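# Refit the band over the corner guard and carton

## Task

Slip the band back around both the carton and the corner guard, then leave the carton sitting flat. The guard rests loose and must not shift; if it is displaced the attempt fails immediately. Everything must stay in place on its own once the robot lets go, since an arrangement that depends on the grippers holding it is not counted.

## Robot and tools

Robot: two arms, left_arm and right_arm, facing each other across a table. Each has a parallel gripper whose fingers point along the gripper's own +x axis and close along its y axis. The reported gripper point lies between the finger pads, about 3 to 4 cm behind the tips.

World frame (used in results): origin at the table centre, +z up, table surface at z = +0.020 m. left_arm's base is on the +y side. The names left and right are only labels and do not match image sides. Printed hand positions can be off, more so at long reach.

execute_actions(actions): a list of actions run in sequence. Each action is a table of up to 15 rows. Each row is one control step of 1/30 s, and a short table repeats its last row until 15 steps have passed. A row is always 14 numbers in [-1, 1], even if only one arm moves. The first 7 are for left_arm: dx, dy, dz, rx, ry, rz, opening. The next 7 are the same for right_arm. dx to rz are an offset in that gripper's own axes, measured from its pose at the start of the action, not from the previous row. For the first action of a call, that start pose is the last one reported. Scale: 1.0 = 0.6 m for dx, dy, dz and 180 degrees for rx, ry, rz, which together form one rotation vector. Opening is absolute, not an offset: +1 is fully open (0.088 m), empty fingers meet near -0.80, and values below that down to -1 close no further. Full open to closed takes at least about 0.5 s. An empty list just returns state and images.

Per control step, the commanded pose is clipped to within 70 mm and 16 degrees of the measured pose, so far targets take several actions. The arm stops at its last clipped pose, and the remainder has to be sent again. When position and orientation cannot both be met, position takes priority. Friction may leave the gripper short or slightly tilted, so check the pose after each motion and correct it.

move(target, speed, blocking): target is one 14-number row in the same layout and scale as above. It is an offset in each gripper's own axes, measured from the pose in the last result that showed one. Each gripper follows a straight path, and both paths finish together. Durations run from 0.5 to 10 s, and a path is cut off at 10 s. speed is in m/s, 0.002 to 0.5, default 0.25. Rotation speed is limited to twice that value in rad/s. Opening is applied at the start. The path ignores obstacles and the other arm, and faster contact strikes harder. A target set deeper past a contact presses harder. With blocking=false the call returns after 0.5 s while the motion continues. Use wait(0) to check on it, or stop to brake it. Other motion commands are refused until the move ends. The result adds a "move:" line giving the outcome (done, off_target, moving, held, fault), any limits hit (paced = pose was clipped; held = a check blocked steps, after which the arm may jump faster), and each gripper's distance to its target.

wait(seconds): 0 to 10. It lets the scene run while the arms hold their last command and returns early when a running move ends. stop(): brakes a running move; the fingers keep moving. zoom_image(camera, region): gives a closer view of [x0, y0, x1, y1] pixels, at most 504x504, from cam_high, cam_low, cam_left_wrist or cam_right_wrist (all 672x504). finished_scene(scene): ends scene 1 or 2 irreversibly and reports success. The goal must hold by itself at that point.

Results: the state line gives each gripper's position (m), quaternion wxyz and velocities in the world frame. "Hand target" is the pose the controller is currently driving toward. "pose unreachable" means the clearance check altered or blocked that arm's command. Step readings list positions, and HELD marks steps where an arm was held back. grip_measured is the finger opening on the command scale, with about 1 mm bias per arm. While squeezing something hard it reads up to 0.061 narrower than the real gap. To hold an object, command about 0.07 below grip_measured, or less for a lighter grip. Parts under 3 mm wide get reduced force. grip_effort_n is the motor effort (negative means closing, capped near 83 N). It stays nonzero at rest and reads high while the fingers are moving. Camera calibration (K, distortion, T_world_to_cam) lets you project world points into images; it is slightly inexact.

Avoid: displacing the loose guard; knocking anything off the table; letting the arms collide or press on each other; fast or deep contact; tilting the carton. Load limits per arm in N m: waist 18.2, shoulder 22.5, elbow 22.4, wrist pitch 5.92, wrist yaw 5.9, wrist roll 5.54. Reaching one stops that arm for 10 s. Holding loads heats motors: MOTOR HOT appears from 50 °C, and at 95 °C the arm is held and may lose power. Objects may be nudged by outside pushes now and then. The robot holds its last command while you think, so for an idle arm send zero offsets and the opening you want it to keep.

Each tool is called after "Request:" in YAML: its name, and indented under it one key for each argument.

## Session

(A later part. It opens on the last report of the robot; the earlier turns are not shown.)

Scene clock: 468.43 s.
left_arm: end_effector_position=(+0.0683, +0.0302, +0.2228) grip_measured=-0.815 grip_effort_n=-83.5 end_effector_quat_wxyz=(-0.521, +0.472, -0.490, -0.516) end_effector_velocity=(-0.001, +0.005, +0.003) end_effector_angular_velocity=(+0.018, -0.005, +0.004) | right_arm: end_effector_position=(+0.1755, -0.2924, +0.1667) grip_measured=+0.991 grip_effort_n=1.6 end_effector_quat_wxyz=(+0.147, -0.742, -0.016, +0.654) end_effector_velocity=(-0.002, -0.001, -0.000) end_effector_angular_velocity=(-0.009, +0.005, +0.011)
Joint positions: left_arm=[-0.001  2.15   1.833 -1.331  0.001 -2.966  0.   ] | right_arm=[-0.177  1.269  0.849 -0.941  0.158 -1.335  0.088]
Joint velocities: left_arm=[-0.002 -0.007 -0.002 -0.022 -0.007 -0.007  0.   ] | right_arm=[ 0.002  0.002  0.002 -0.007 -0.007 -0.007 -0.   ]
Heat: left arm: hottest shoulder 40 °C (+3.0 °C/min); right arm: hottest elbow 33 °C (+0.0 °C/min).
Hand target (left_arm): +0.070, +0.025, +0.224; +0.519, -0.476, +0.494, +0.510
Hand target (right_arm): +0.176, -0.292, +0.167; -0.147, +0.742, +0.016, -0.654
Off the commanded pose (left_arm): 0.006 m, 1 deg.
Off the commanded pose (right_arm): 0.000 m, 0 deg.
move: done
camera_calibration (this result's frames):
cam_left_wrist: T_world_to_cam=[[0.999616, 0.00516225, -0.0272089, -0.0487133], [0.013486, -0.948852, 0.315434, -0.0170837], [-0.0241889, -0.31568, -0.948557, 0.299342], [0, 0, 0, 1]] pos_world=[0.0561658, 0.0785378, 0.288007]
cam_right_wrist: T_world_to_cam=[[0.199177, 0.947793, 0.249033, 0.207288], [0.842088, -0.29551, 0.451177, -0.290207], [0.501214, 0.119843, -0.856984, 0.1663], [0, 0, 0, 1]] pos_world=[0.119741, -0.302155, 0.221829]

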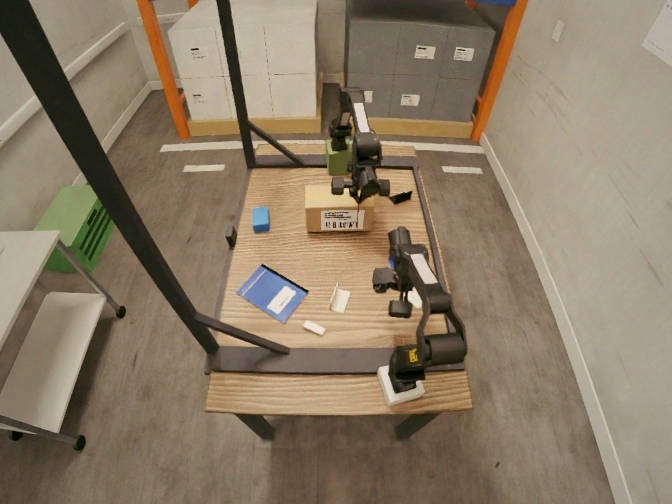

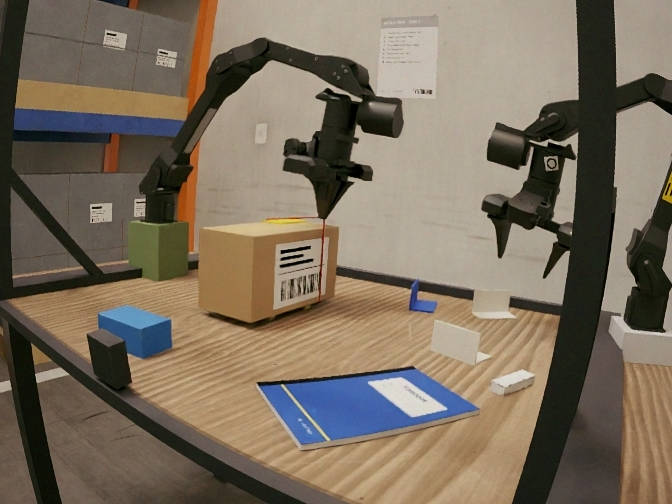

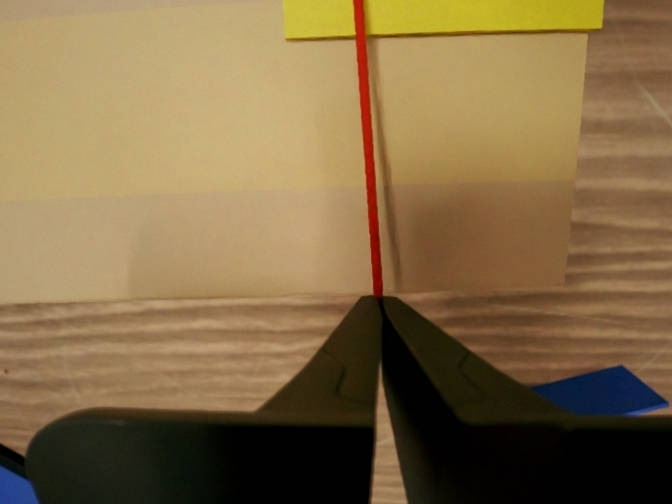

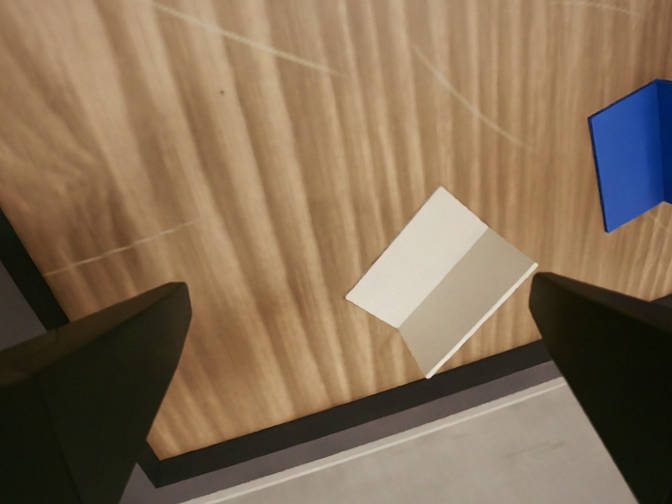

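Request:
move:
  target: [0.04,-0.004,0.016,0,-0.005,0,-0.9,0,0,0,0,0,0,1]
  speed: 0.015

Request:
execute_actions:
  actions:
    - [[0,0,0,0,0,0,-0.72,0,0,0,0,0,0,1]]
    - [[0,0,0,0,0,0,-0.53,0,0,0,0,0,0,1]]

Request:
move:
  target: [-0.09,0,0.08,0,0.02,0,-0.51,0,0,0,0,0,0,1]
  speed: 0.08

Scene clock: 477.10 s.
left_arm: end_effector_position=(+0.0682, +0.0384, +0.2032) grip_measured=-0.815 grip_effort_n=-83.5 end_effector_quat_wxyz=(-0.522, +0.470, -0.488, -0.518) end_effector_velocity=(+0.004, +0.007, +0.003) end_effector_angular_velocity=(+0.023, -0.034, +0.002) | right_arm: end_effector_position=(+0.1755, -0.2924, +0.1667) grip_measured=+0.991 grip_effort_n=1.6 end_effector_quat_wxyz=(+0.147, -0.742, -0.016, +0.654) end_effector_velocity=(-0.000, -0.002, -0.001) end_effector_angular_velocity=(-0.009, +0.005, +0.006)
Joint positions: left_arm=[ 0.002  2.132  1.727 -1.248  0.001 -2.963  0.   ] | right_arm=[-0.177  1.269  0.849 -0.941  0.158 -1.335  0.088]
Joint velocities: left_arm=[-0.002 -0.012 -0.007 -0.022 -0.037 -0.007  0.   ] | right_arm=[-0.002 -0.002 -0.002 -0.007 -0.007 -0.007 -0.   ]
Heat: left arm: hottest shoulder 41 °C (+4.1 °C/min); right arm: hottest elbow 33 °C (+0.0 °C/min).
Hand target (left_arm): +0.071, +0.042, +0.200; +0.524, -0.468, +0.485, +0.520
Hand target (right_arm): +0.176, -0.292, +0.167; -0.147, +0.742, +0.016, -0.654
Off the commanded pose (left_arm): 0.005 m, 1 deg.
Off the commanded pose (right_arm): 0.000 m, 0 deg.
move: done
camera_calibration (this result's frames):
cam_left_wrist: T_world_to_cam=[[0.999582, 0.00534907, -0.0284141, -0.0489923], [0.0138823, -0.950841, 0.309368, -0.00185243], [-0.0253625, -0.309633, -0.950518, 0.283602], [0, 0, 0, 1]] pos_world=[0.0561904, 0.0863133, 0.26875]
cam_right_wrist: T_world_to_cam=[[0.199177, 0.947793, 0.249033, 0.207288], [0.842088, -0.29551, 0.451177, -0.290207], [0.501214, 0.119843, -0.856984, 0.1663], [0, 0, 0, 1]] pos_world=[0.119741, -0.302155, 0.221829]

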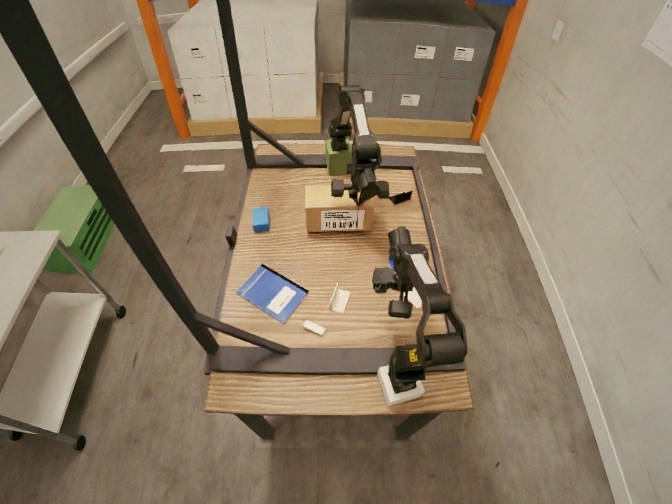

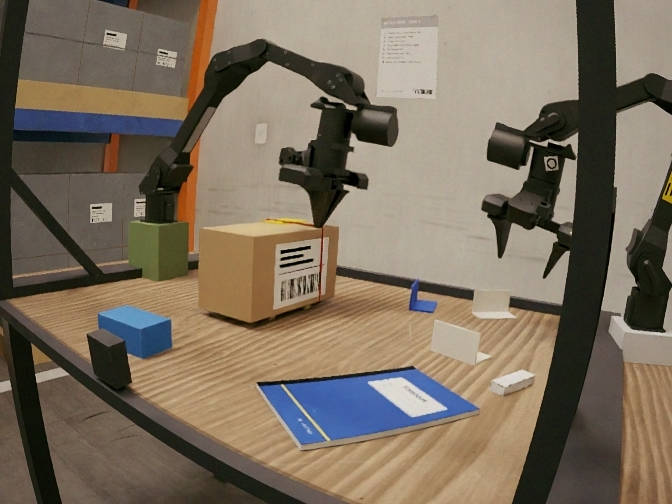

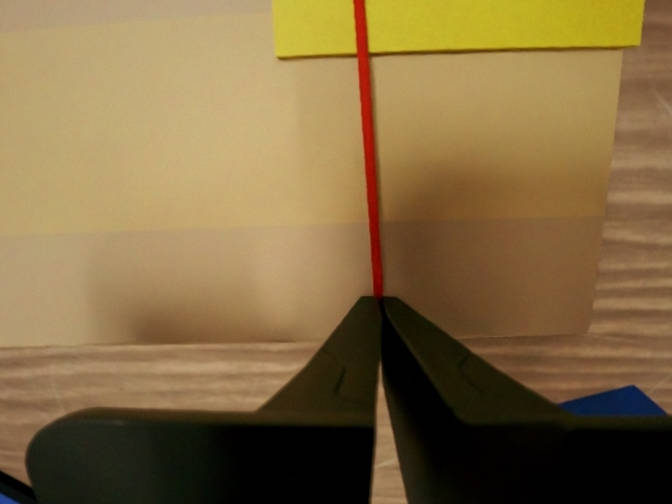

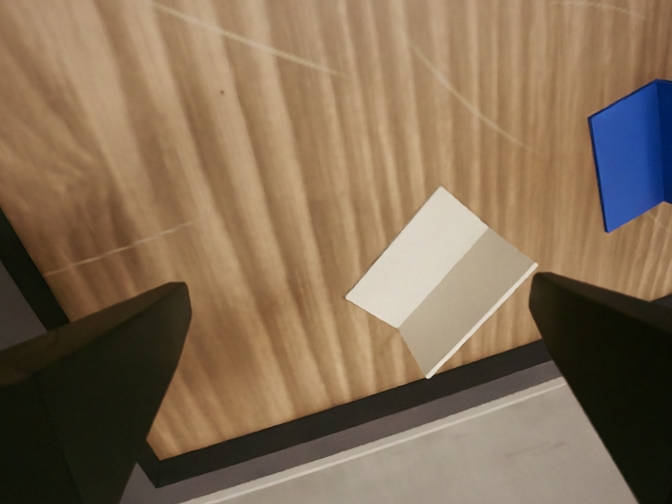

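Scene clock: 478.10 s.
left_arm: end_effector_position=(+0.0666, +0.0383, +0.2032) grip_measured=-0.534 grip_effort_n=19.3 end_effector_quat_wxyz=(-0.522, +0.468, -0.490, -0.518) end_effector_velocity=(+0.000, +0.002, +0.000) end_effector_angular_velocity=(+0.011, -0.021, -0.002) | right_arm: end_effector_position=(+0.1755, -0.2924, +0.1667) grip_measured=+0.991 grip_effort_n=1.6 end_effector_quat_wxyz=(+0.147, -0.742, -0.016, +0.654) end_effector_velocity=(-0.000, -0.003, -0.002) end_effector_angular_velocity=(-0.014, +0.005, +0.006)
Joint positions: left_arm=[-0.001  2.132  1.727 -1.249  0.003 -2.963  0.013] | right_arm=[-0.177  1.269  0.849 -0.941  0.158 -1.335  0.088]
Joint velocities: left_arm=[-0.007 -0.002 -0.002 -0.007 -0.022 -0.007  0.001] | right_arm=[-0.002 -0.002 -0.007 -0.007 -0.007 -0.007  0.   ]
Heat: left arm: hottest shoulder 41 °C (+4.1 °C/min); right arm: hottest elbow 33 °C (+0.0 °C/min).
Hand target (left_arm): +0.068, +0.038, +0.203; +0.522, -0.470, +0.488, +0.518
Hand target (right_arm): +0.176, -0.292, +0.167; -0.147, +0.742, +0.016, -0.654
Off the commanded pose (left_arm): 0.002 m, 0 deg.
Off the commanded pose (right_arm): 0.000 m, 0 deg.
Step readings (end_effector_position; steps 1 to 15: 1st action; 16 to 30: 2nd action):
0: left_arm (+0.0682, +0.0384, +0.2032) | right_arm (+0.1755, -0.2924, +0.1667)
1: left_arm (+0.0682, +0.0385, +0.2031) | right_arm (+0.1755, -0.2924, +0.1667)
2: left_arm (+0.0682, +0.0385, +0.2031) | right_arm (+0.1755, -0.2924, +0.1667)
4: left_arm (+0.0682, +0.0385, +0.2031) | right_arm (+0.1755, -0.2924, +0.1667)
8: left_arm (+0.0682, +0.0385, +0.2031) | right_arm (+0.1755, -0.2924, +0.1667)
15: left_arm (+0.0682, +0.0384, +0.2032) | right_arm (+0.1755, -0.2924, +0.1667)
16: left_arm (+0.0682, +0.0384, +0.2032) | right_arm (+0.1755, -0.2924, +0.1667)
17: left_arm (+0.0682, +0.0384, +0.2032) | right_arm (+0.1755, -0.2924, +0.1667)
19: left_arm (+0.0678, +0.0383, +0.2032) | right_arm (+0.1755, -0.2924, +0.1667)
23: left_arm (+0.0668, +0.0383, +0.2032) | right_arm (+0.1755, -0.2924, +0.1667)
30: end_effector_position above
camera_calibration (this result's frames):
cam_left_wrist: T_world_to_cam=[[0.999511, 0.0025316, -0.0311583, -0.0467197], [0.0120415, -0.950984, 0.309005, -0.00170984], [-0.0288487, -0.30923, -0.95055, 0.283774], [0, 0, 0, 1]] pos_world=[0.0549039, 0.0862434, 0.268813]
cam_right_wrist: T_world_to_cam=[[0.199177, 0.947793, 0.249033, 0.207288], [0.842088, -0.29551, 0.451177, -0.290207], [0.501214, 0.119843, -0.856984, 0.1663], [0, 0, 0, 1]] pos_world=[0.119741, -0.302155, 0.221829]

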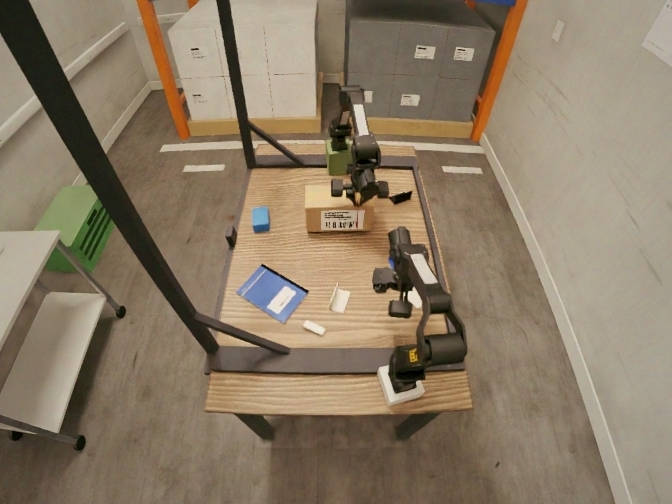

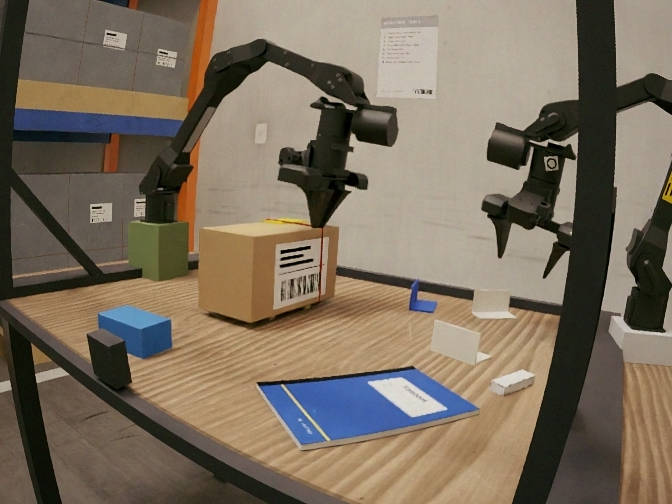

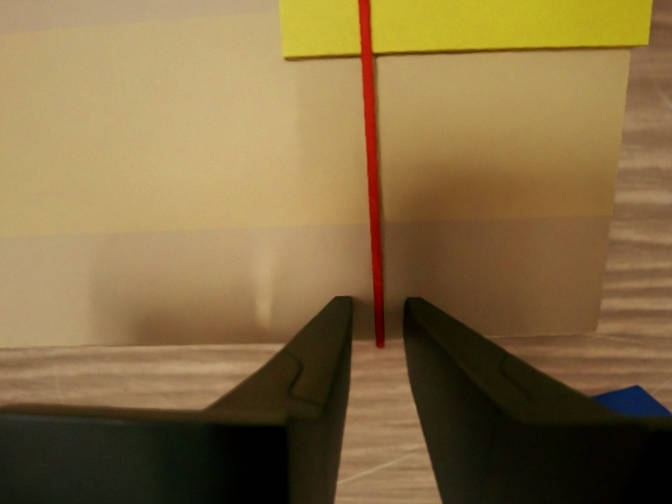

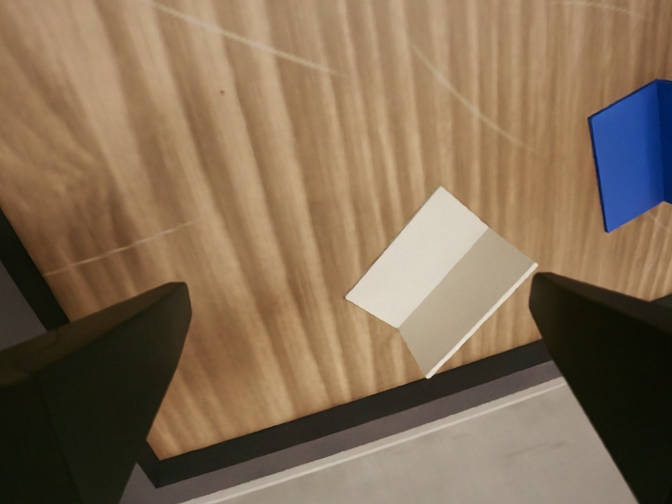

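Scene clock: 479.40 s.
left_arm: end_effector_position=(+0.0681, +0.0786, +0.2591) grip_measured=-0.513 grip_effort_n=17.0 end_effector_quat_wxyz=(-0.508, +0.485, -0.503, -0.504) end_effector_velocity=(-0.000, +0.003, +0.001) end_effector_angular_velocity=(+0.009, -0.006, +0.019) | right_arm: end_effector_position=(+0.1755, -0.2924, +0.1667) grip_measured=+0.991 grip_effort_n=1.6 end_effector_quat_wxyz=(+0.147, -0.742, -0.016, +0.654) end_effector_velocity=(-0.001, +0.001, -0.000) end_effector_angular_velocity=(+0.008, +0.009, -0.008)
Joint positions: left_arm=[ 0.023  1.899  1.613 -1.31   0.009 -2.942  0.014] | right_arm=[-0.177  1.269  0.849 -0.941  0.158 -1.335  0.088]
Joint velocities: left_arm=[-0.002 -0.007 -0.007 -0.007 -0.007 -0.022  0.   ] | right_arm=[-0.002 -0.002 -0.002  0.007 -0.007  0.007 -0.   ]
Heat: left arm: hottest shoulder 42 °C (+5.1 °C/min); right arm: hottest elbow 33 °C (+0.0 °C/min).
Hand target (left_arm): +0.068, +0.081, +0.262; +0.507, -0.484, +0.506, +0.503
Hand target (right_arm): +0.176, -0.292, +0.167; -0.147, +0.742, +0.016, -0.654
Off the commanded pose (left_arm): 0.004 m, 0 deg.
Off the commanded pose (right_arm): 0.000 m, 0 deg.
move: done
camera_calibration (this result's frames):
cam_left_wrist: T_world_to_cam=[[0.999587, 0.00415158, -0.028444, -0.0473774], [0.0142464, -0.930989, 0.364768, 0.00313588], [-0.0249667, -0.365023, -0.930664, 0.348371], [0, 0, 0, 1]] pos_world=[0.0560108, 0.13028, 0.321725]
cam_right_wrist: T_world_to_cam=[[0.199177, 0.947793, 0.249033, 0.207288], [0.842088, -0.29551, 0.451177, -0.290207], [0.501214, 0.119843, -0.856984, 0.1663], [0, 0, 0, 1]] pos_world=[0.119741, -0.302155, 0.221829]

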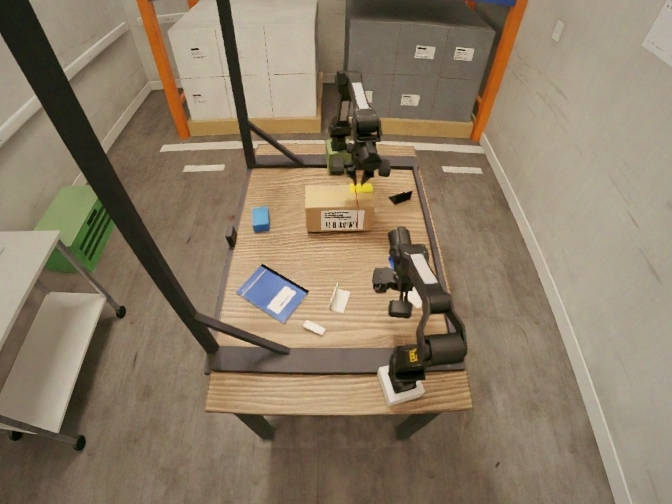

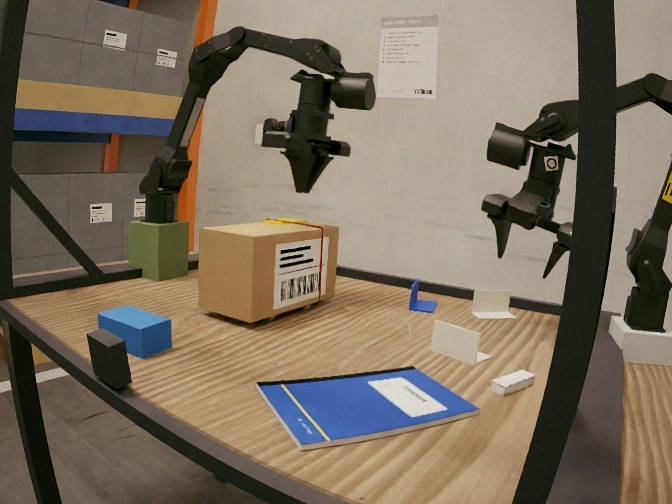

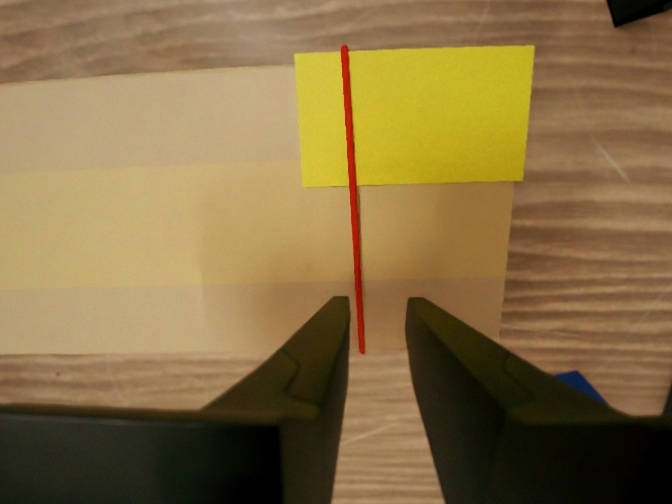

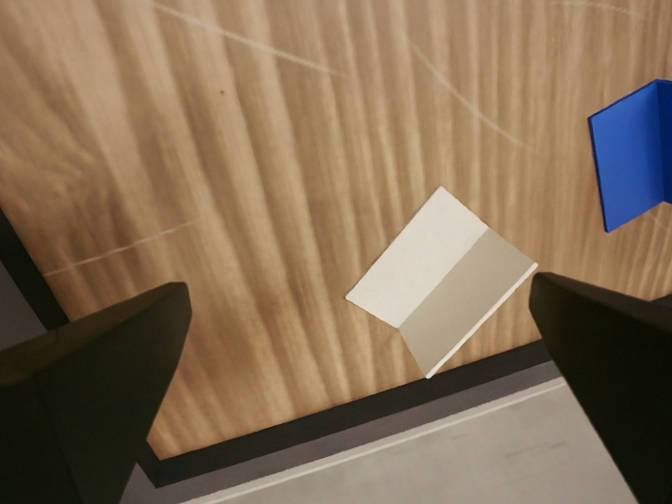

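Request:
zoom_image:
  camera: "cam_low"
  region: [300, 215, 350, 315]

Request:
zoom_image:
  camera: "cam_high"
  region: [290, 160, 410, 250]

Region (300, 215, 350, 315) of cam_low's 672x504 image, scaled by 5.040, with more detail than that image has.

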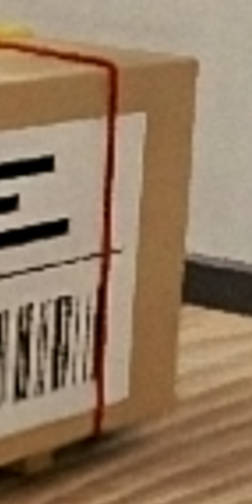

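Region (290, 160, 410, 250) of cam_high's 672x504 image, scaled by 4.200, with more detail than that image has; it fills the top 378 rows of this view, and the rest is white.

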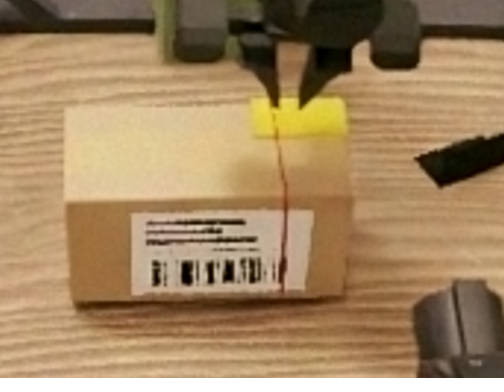

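Request:
zoom_image:
  camera: "cam_left_wrist"
  region: [280, 30, 560, 370]

Region (280, 30, 560, 370) of cam_left_wrist's 672x504 image, scaled by 1.482, with more detail than that image has; it fills the left 415 columns of this view, and the rest is white.

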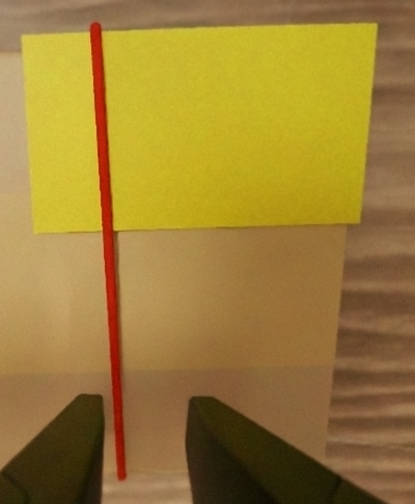

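Request:
move:
  target: [-0.08,0,0.15,0,0,0,-0.51,0,0,0,0,0,0,1]
  speed: 0.2

Request:
finished_scene:
  scene: 2

Scene clock: 507.43 s.
left_arm: end_effector_position=(+0.0693, +0.1640, +0.3093) grip_measured=-0.513 grip_effort_n=16.5 end_effector_quat_wxyz=(-0.507, +0.486, -0.503, -0.504) end_effector_velocity=(+0.003, +0.003, -0.001) end_effector_angular_velocity=(+0.017, -0.019, +0.009) | right_arm: end_effector_position=(+0.1755, -0.2924, +0.1667) grip_measured=+0.991 grip_effort_n=1.2 end_effector_quat_wxyz=(+0.147, -0.742, -0.016, +0.654) end_effector_velocity=(-0.002, -0.004, -0.002) end_effector_angular_velocity=(-0.015, +0.019, +0.009)
Joint positions: left_arm=[ 0.084  1.58   1.438 -1.454  0.009 -2.884  0.014] | right_arm=[-0.177  1.269  0.849 -0.941  0.158 -1.335  0.088]
Joint velocities: left_arm=[ 0.002  0.002 -0.002 -0.007 -0.022 -0.007 -0.   ] | right_arm=[-0.002 -0.002 -0.007 -0.007 -0.022 -0.007 -0.   ]
Heat: left arm: hottest shoulder 44 °C (+6.0 °C/min); right arm: hottest elbow 33 °C (+0.0 °C/min).
Hand target (left_arm): +0.070, +0.167, +0.310; +0.508, -0.485, +0.503, +0.503
Hand target (right_arm): +0.176, -0.292, +0.167; -0.147, +0.742, +0.016, -0.654
Off the commanded pose (left_arm): 0.004 m, 0 deg.
Off the commanded pose (right_arm): 0.000 m, 0 deg.
move: done
camera_calibration (this result's frames):
cam_left_wrist: T_world_to_cam=[[0.999534, 0.00681766, -0.0297666, -0.0475421], [0.0172329, -0.930648, 0.36551, 0.0638672], [-0.0252103, -0.365853, -0.930331, 0.426378], [0, 0, 0, 1]] pos_world=[0.0571684, 0.215754, 0.371914]
cam_right_wrist: T_world_to_cam=[[0.199177, 0.947793, 0.249033, 0.207288], [0.842088, -0.29551, 0.451177, -0.290207], [0.501214, 0.119843, -0.856984, 0.1663], [0, 0, 0, 1]] pos_world=[0.119741, -0.302155, 0.221829]

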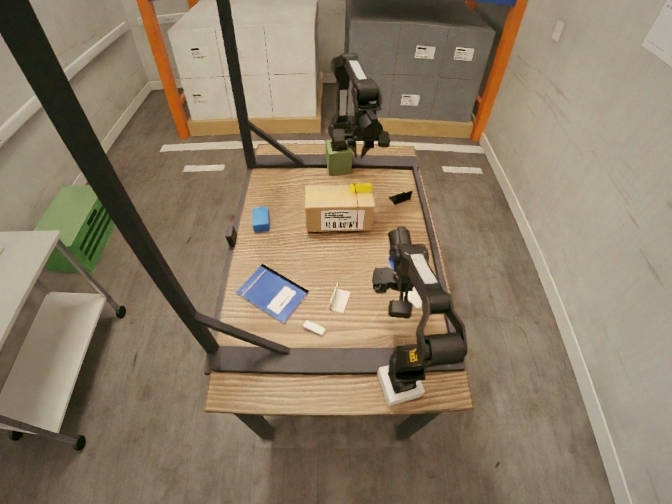

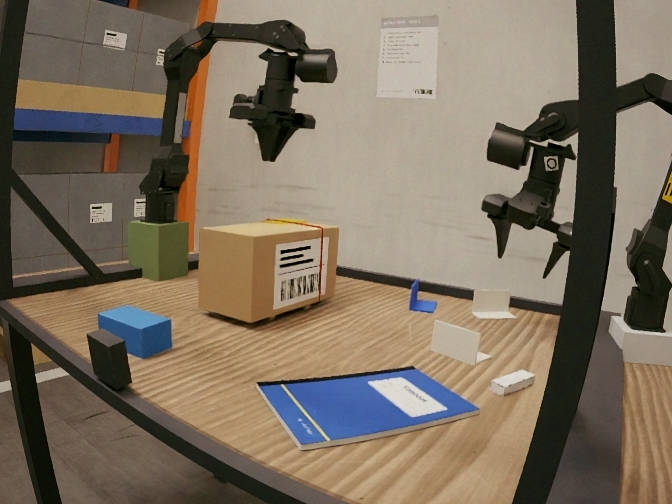

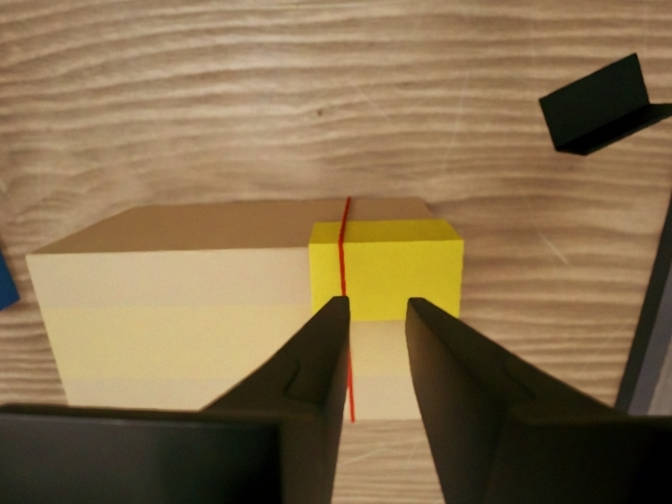

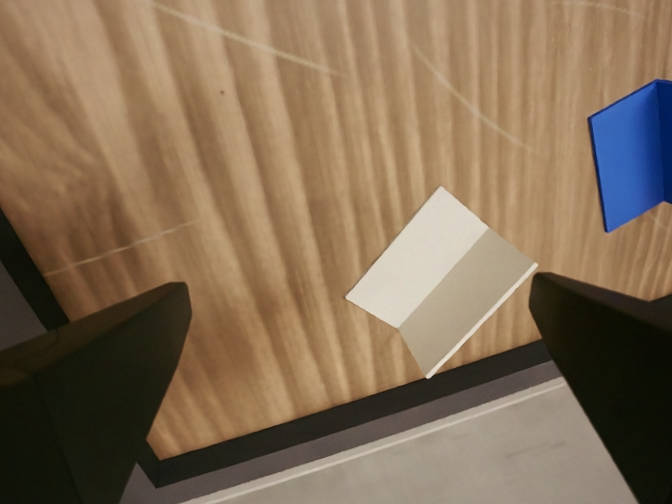

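The scene is finished: the task was done.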